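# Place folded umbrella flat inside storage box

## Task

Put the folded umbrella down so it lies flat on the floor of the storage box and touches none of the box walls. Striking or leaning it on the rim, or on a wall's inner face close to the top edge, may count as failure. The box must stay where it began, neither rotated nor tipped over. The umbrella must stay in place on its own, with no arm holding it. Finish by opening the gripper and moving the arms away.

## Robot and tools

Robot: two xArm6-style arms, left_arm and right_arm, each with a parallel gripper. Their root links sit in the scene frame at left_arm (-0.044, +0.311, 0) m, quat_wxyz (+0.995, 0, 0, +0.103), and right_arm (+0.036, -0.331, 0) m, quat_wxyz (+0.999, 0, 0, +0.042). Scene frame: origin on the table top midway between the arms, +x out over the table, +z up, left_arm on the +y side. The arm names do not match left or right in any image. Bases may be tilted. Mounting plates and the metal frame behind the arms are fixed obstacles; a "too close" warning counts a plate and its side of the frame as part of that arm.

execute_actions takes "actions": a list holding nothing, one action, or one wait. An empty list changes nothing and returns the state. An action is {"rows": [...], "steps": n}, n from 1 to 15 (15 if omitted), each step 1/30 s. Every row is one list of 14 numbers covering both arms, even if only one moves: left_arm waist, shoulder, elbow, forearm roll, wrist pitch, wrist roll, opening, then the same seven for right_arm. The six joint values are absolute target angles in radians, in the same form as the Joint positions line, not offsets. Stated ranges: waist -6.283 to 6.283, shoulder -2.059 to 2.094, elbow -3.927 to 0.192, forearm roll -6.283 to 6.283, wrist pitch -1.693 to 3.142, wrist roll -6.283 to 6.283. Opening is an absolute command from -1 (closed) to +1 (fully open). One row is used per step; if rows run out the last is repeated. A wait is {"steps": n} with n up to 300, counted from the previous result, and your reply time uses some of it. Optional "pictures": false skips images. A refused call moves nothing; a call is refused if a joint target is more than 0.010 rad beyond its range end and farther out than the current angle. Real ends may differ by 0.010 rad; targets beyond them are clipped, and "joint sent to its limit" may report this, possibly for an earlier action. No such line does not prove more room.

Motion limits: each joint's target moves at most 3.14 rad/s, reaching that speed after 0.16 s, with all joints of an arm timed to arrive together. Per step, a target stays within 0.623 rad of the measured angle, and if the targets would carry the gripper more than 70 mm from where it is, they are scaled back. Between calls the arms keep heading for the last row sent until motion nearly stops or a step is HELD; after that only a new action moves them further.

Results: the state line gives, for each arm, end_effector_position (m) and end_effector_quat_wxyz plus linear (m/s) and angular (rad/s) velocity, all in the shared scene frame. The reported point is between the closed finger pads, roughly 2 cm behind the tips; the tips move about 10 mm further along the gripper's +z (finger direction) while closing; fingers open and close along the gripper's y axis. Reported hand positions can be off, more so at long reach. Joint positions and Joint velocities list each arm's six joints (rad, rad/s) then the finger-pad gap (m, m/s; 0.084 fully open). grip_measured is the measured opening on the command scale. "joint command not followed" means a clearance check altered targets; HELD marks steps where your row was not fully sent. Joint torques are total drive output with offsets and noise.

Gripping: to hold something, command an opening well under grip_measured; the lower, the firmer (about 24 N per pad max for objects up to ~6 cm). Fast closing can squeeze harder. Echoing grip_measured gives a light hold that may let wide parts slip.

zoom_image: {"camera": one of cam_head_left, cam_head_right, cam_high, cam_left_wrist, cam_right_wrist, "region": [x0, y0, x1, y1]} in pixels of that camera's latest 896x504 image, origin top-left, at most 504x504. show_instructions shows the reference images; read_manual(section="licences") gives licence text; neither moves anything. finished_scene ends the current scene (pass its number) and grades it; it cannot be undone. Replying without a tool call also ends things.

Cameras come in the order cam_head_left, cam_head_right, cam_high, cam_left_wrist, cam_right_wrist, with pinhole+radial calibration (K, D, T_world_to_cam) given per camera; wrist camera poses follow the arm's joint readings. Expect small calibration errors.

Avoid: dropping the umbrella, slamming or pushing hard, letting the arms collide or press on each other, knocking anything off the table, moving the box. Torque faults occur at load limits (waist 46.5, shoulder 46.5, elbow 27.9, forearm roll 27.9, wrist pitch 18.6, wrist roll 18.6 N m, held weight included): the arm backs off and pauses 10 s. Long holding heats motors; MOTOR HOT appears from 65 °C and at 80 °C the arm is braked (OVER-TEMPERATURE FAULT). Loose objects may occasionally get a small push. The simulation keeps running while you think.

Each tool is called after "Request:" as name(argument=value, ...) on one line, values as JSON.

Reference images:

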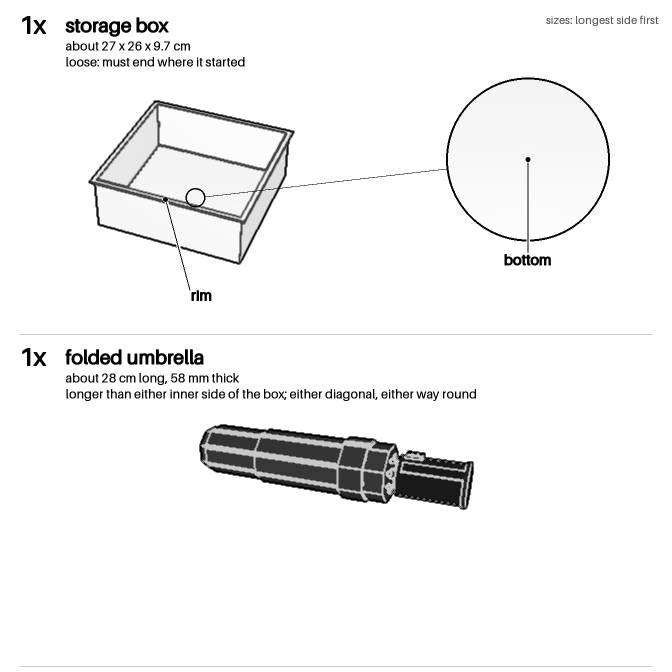

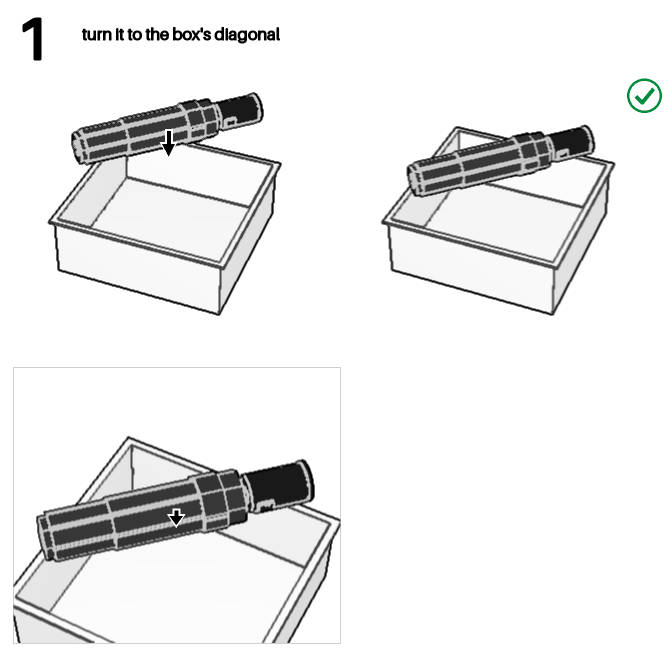

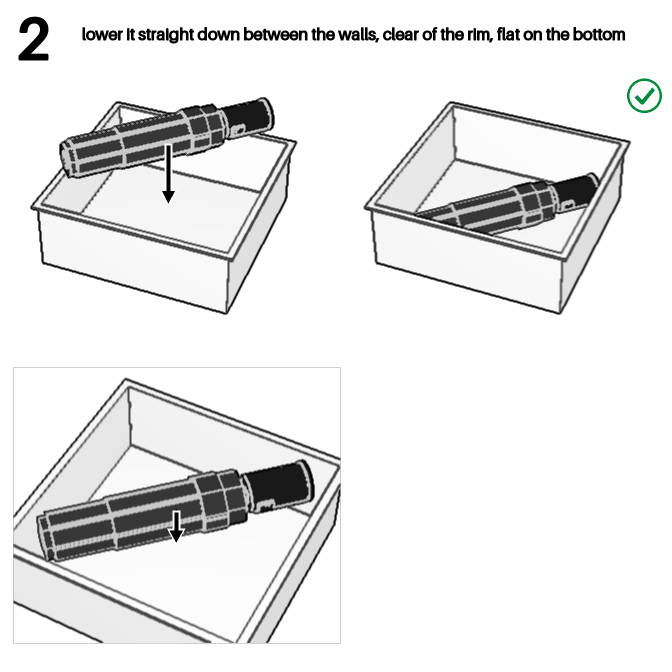

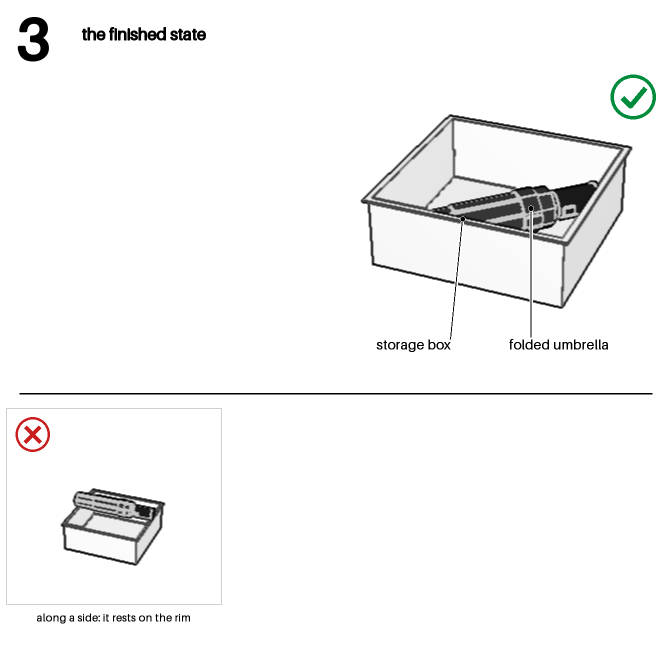

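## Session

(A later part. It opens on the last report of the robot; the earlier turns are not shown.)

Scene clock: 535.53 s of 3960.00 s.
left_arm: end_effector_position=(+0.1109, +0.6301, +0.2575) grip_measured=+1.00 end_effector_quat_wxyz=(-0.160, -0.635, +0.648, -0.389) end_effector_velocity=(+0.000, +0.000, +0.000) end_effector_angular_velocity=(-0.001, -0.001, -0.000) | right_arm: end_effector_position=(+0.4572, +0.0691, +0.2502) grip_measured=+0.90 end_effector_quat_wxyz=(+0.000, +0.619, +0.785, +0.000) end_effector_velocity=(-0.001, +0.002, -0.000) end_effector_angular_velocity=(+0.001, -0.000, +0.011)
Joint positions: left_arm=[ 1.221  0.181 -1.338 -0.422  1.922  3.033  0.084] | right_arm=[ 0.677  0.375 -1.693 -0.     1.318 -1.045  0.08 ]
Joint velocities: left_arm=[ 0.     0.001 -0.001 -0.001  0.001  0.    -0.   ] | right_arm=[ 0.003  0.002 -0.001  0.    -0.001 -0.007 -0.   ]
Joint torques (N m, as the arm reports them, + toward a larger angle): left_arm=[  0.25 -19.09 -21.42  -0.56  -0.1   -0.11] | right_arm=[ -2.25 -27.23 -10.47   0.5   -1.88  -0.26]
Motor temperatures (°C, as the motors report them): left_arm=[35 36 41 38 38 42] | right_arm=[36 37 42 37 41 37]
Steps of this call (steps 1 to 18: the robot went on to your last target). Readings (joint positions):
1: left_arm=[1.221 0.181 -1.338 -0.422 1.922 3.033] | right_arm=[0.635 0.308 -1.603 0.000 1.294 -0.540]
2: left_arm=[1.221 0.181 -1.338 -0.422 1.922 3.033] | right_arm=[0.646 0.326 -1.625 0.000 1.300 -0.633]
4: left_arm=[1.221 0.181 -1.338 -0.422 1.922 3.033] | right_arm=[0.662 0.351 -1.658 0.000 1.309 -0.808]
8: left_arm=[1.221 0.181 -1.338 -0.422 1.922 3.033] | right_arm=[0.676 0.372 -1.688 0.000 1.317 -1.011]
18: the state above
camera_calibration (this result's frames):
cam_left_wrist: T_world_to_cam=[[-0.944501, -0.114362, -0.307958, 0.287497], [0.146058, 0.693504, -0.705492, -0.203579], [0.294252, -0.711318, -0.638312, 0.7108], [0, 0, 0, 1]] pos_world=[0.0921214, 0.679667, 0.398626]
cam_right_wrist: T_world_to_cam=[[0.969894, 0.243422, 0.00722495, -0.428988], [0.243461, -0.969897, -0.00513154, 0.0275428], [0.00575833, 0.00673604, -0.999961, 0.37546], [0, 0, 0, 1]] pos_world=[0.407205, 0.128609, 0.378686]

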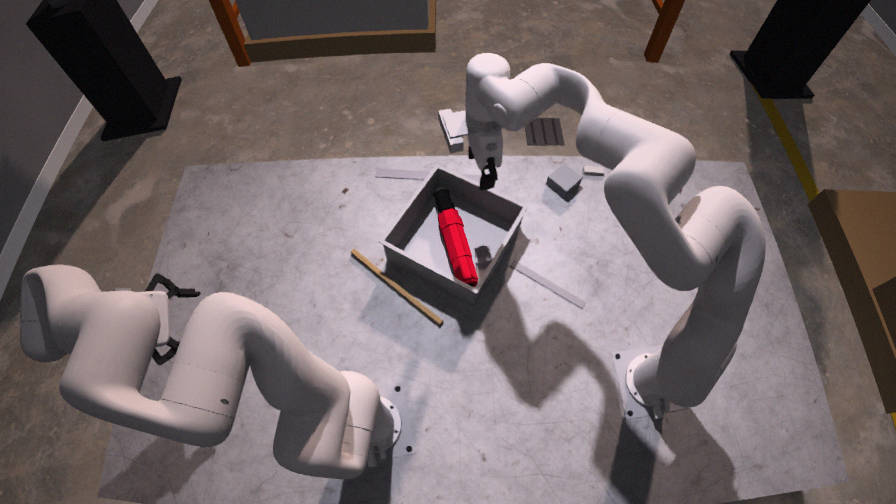

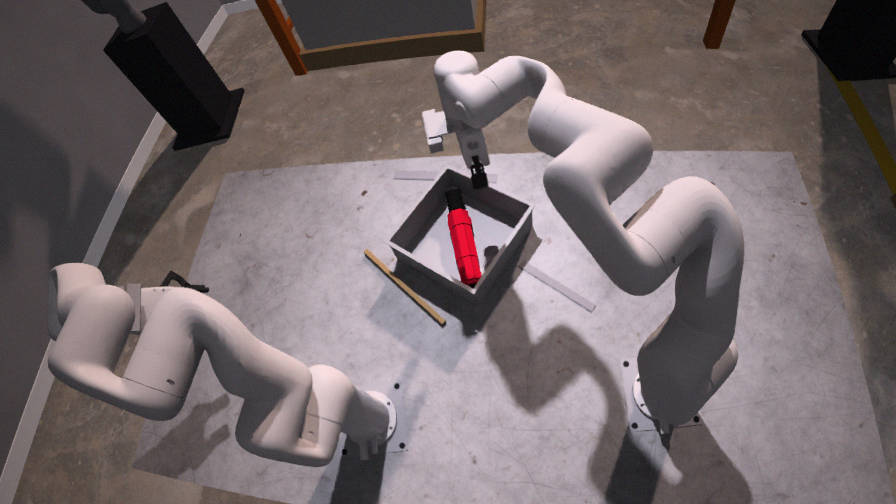

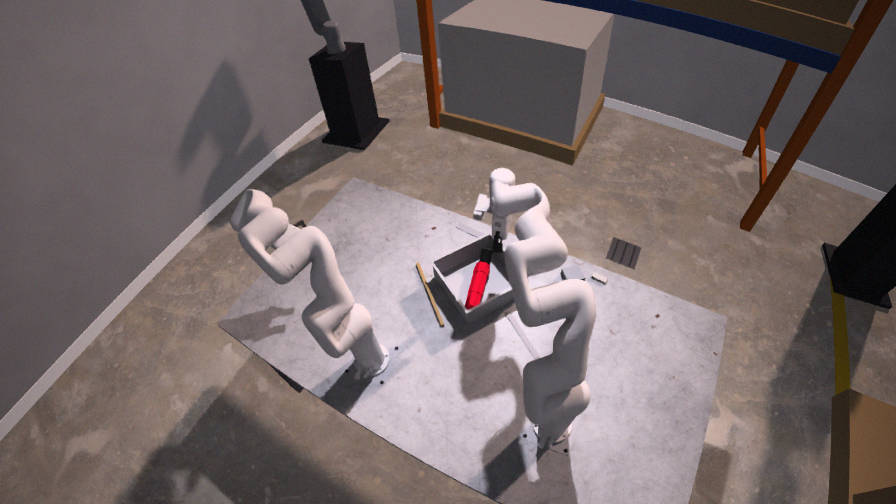

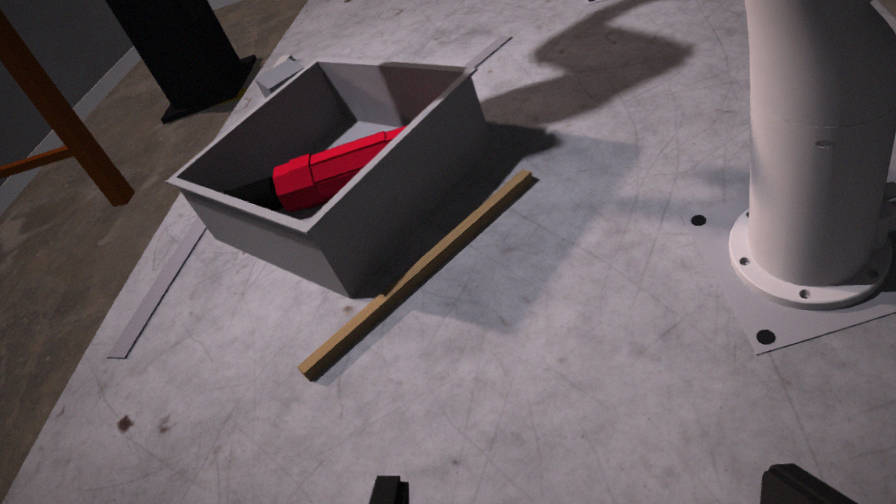

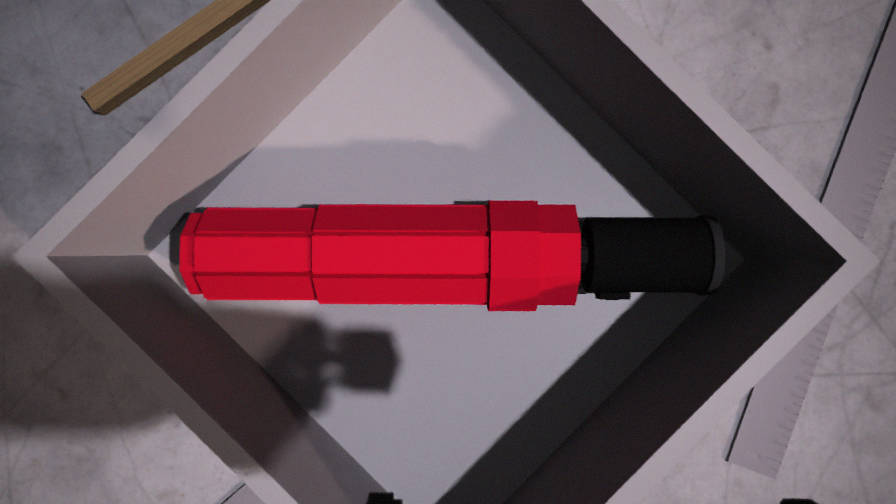

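Request:
execute_actions(actions=[{"rows":[[1.221,0.181,-1.338,-0.422,1.922,3.033,1,0.35,-0.05,-1.12,0,1.17,-1.046,0.9]],"steps":15}], pictures=false)

Request:
execute_actions(actions=[{"steps":20}], pictures=true)

Scene clock: 565.13 s of 3960.00 s.
left_arm: end_effector_position=(+0.1109, +0.6301, +0.2575) grip_measured=+1.00 end_effector_quat_wxyz=(-0.160, -0.635, +0.648, -0.389) end_effector_velocity=(-0.000, -0.000, +0.000) end_effector_angular_velocity=(-0.000, +0.000, +0.000) | right_arm: end_effector_position=(+0.4635, -0.1014, +0.2459) grip_measured=+0.90 end_effector_quat_wxyz=(+0.000, +0.718, +0.696, +0.000) end_effector_velocity=(-0.069, -0.371, -0.045) end_effector_angular_velocity=(-0.002, +0.002, -0.606)
Joint positions: left_arm=[ 1.221  0.181 -1.338 -0.422  1.922  3.033  0.084] | right_arm=[ 0.41   0.029 -1.227 -0.     1.198 -1.046  0.08 ]
Joint velocities: left_arm=[ 0. -0.  0.  0.  0. -0. -0.] | right_arm=[-0.605 -0.785  1.054 -0.    -0.267  0.001 -0.   ]
Joint torques (N m, as the arm reports them, + toward a larger angle): left_arm=[ -0.01 -19.08 -21.45  -0.61  -0.12   0.03] | right_arm=[  0.22 -18.9  -10.72   0.55  -1.84  -0.28]
Motor temperatures (°C, as the motors report them): left_arm=[35 36 41 38 38 42] | right_arm=[36 37 42 37 41 37]
Steps of this call (steps 1 to 15: the robot went on to your last target; steps 16 to 90: nothing new was sent; then 26.10 s passed at rest; steps 91 to 105: all 15 steps of this action). Readings (joint positions):
91: left_arm=[1.221 0.181 -1.338 -0.422 1.922 3.033] | right_arm=[0.677 0.375 -1.693 0.000 1.318 -1.046]
92: left_arm=[1.221 0.181 -1.338 -0.422 1.922 3.033] | right_arm=[0.675 0.371 -1.687 0.000 1.316 -1.046]
94: left_arm=[1.221 0.181 -1.338 -0.422 1.922 3.033] | right_arm=[0.647 0.332 -1.630 0.001 1.301 -1.046]
98: left_arm=[1.221 0.181 -1.338 -0.422 1.922 3.033] | right_arm=[0.555 0.217 -1.481 -0.000 1.263 -1.046]
105: the state above

Scene clock: 565.80 s of 3960.00 s.
left_arm: end_effector_position=(+0.1109, +0.6301, +0.2575) grip_measured=+1.00 end_effector_quat_wxyz=(-0.160, -0.635, +0.648, -0.389) end_effector_velocity=(-0.000, +0.000, +0.000) end_effector_angular_velocity=(+0.001, +0.000, +0.000) | right_arm: end_effector_position=(+0.4546, -0.1376, +0.2400) grip_measured=+0.90 end_effector_quat_wxyz=(-0.000, +0.738, +0.674, -0.000) end_effector_velocity=(+0.000, -0.001, +0.000) end_effector_angular_velocity=(-0.001, -0.001, +0.000)
Joint positions: left_arm=[ 1.221  0.181 -1.338 -0.422  1.922  3.033  0.084] | right_arm=[ 0.35  -0.05  -1.12   0.     1.17  -1.046  0.08 ]
Joint velocities: left_arm=[ 0.    -0.    -0.001  0.    -0.001 -0.    -0.   ] | right_arm=[-0.002 -0.001  0.001 -0.001  0.    -0.002 -0.   ]
Joint torques (N m, as the arm reports them, + toward a larger angle): left_arm=[ -0.14 -19.39 -21.67  -0.51  -0.11   0.01] | right_arm=[ -2.14 -18.63 -10.41   0.47  -1.85  -0.33]
Motor temperatures (°C, as the motors report them): left_arm=[35 36 41 38 38 42] | right_arm=[36 37 42 37 41 37]
Steps of this call (steps 1 to 20: the robot went on to your last target). Readings (joint positions):
1: left_arm=[1.221 0.181 -1.338 -0.422 1.922 3.033] | right_arm=[0.391 0.004 -1.194 -0.000 1.190 -1.046]
2: left_arm=[1.221 0.181 -1.338 -0.422 1.922 3.033] | right_arm=[0.375 -0.016 -1.167 -0.000 1.183 -1.046]
4: left_arm=[1.221 0.181 -1.338 -0.422 1.922 3.033] | right_arm=[0.358 -0.039 -1.136 -0.000 1.175 -1.046]
8: left_arm=[1.221 0.181 -1.338 -0.422 1.922 3.033] | right_arm=[0.352 -0.048 -1.123 0.000 1.171 -1.046]
20: the state above
camera_calibration (this result's frames):
cam_left_wrist: T_world_to_cam=[[-0.944501, -0.114362, -0.307959, 0.287497], [0.146058, 0.693504, -0.705492, -0.203579], [0.294252, -0.711318, -0.638312, 0.7108], [0, 0, 0, 1]] pos_world=[0.0921214, 0.679667, 0.398626]
cam_right_wrist: T_world_to_cam=[[0.996746, -0.0803007, 0.00701931, -0.432783], [-0.0802663, -0.996761, -0.00505614, -0.0289706], [0.00740258, 0.00447628, -0.999963, 0.365664], [0, 0, 0, 1]] pos_world=[0.426343, -0.0652664, 0.368541]

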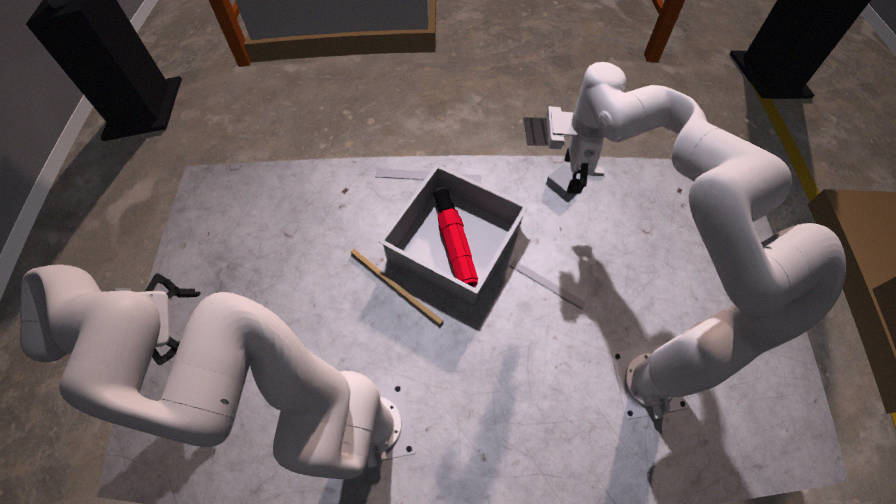

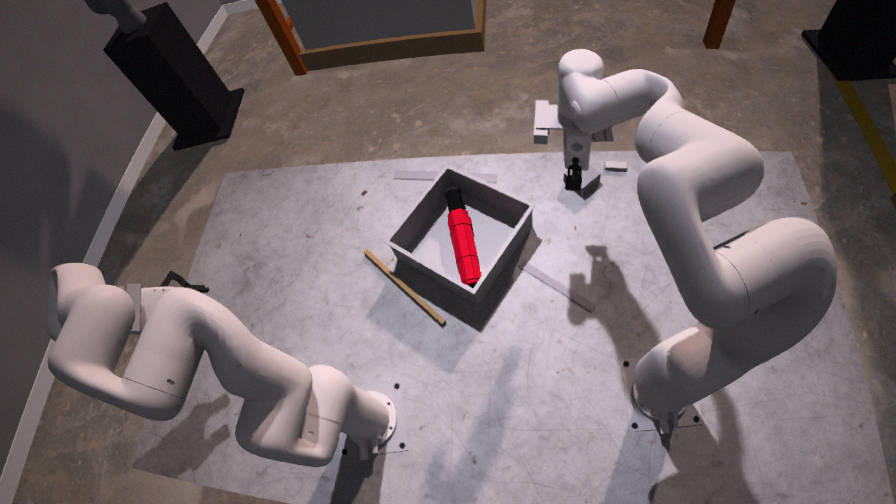

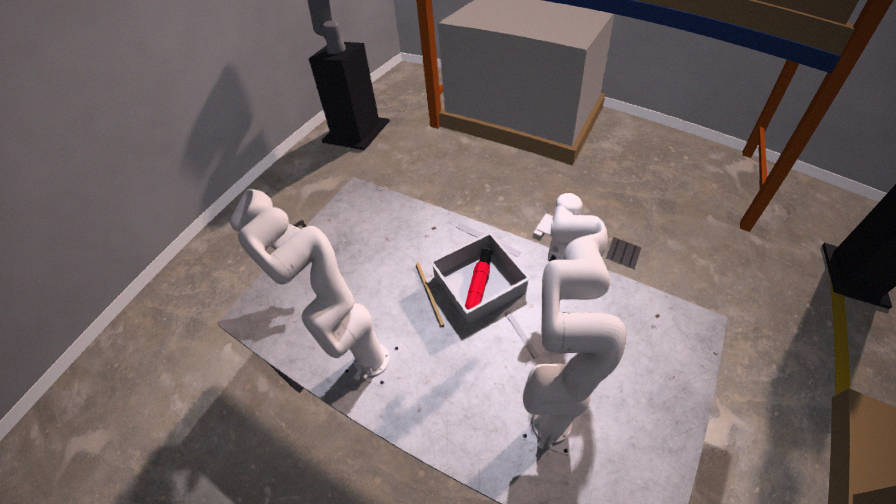

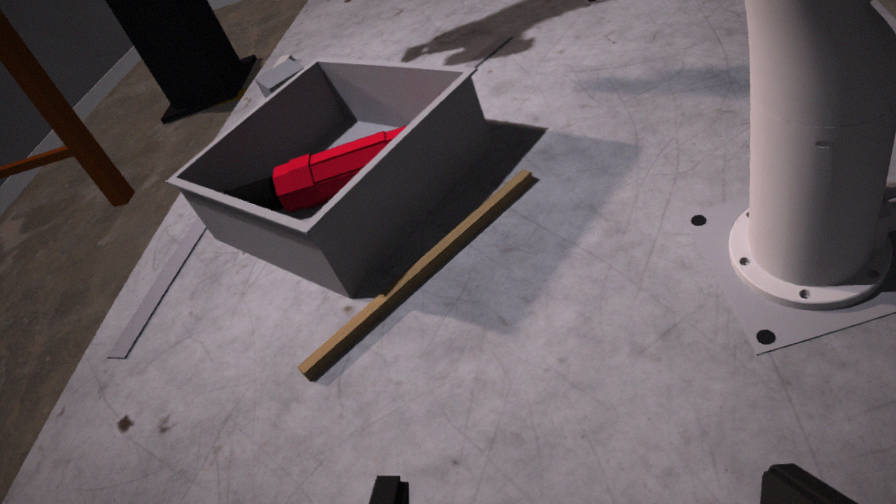

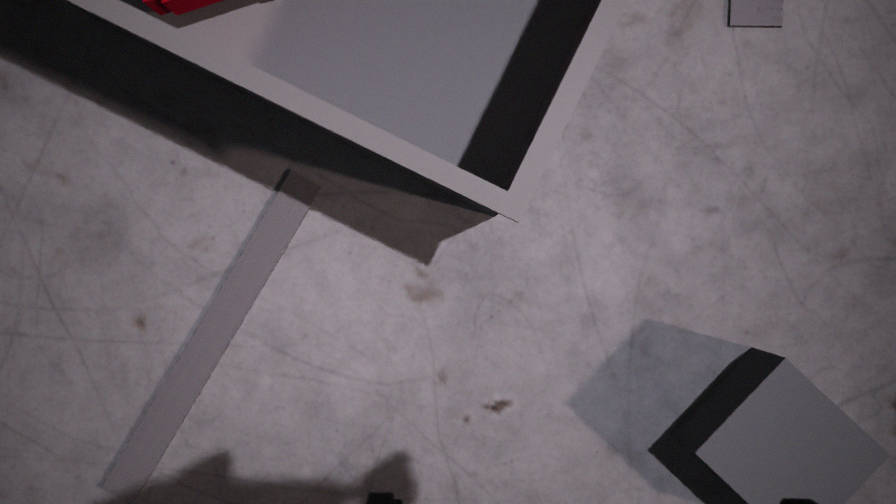

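Request:
finished_scene(scene=1)

The scene is finished: the task was done.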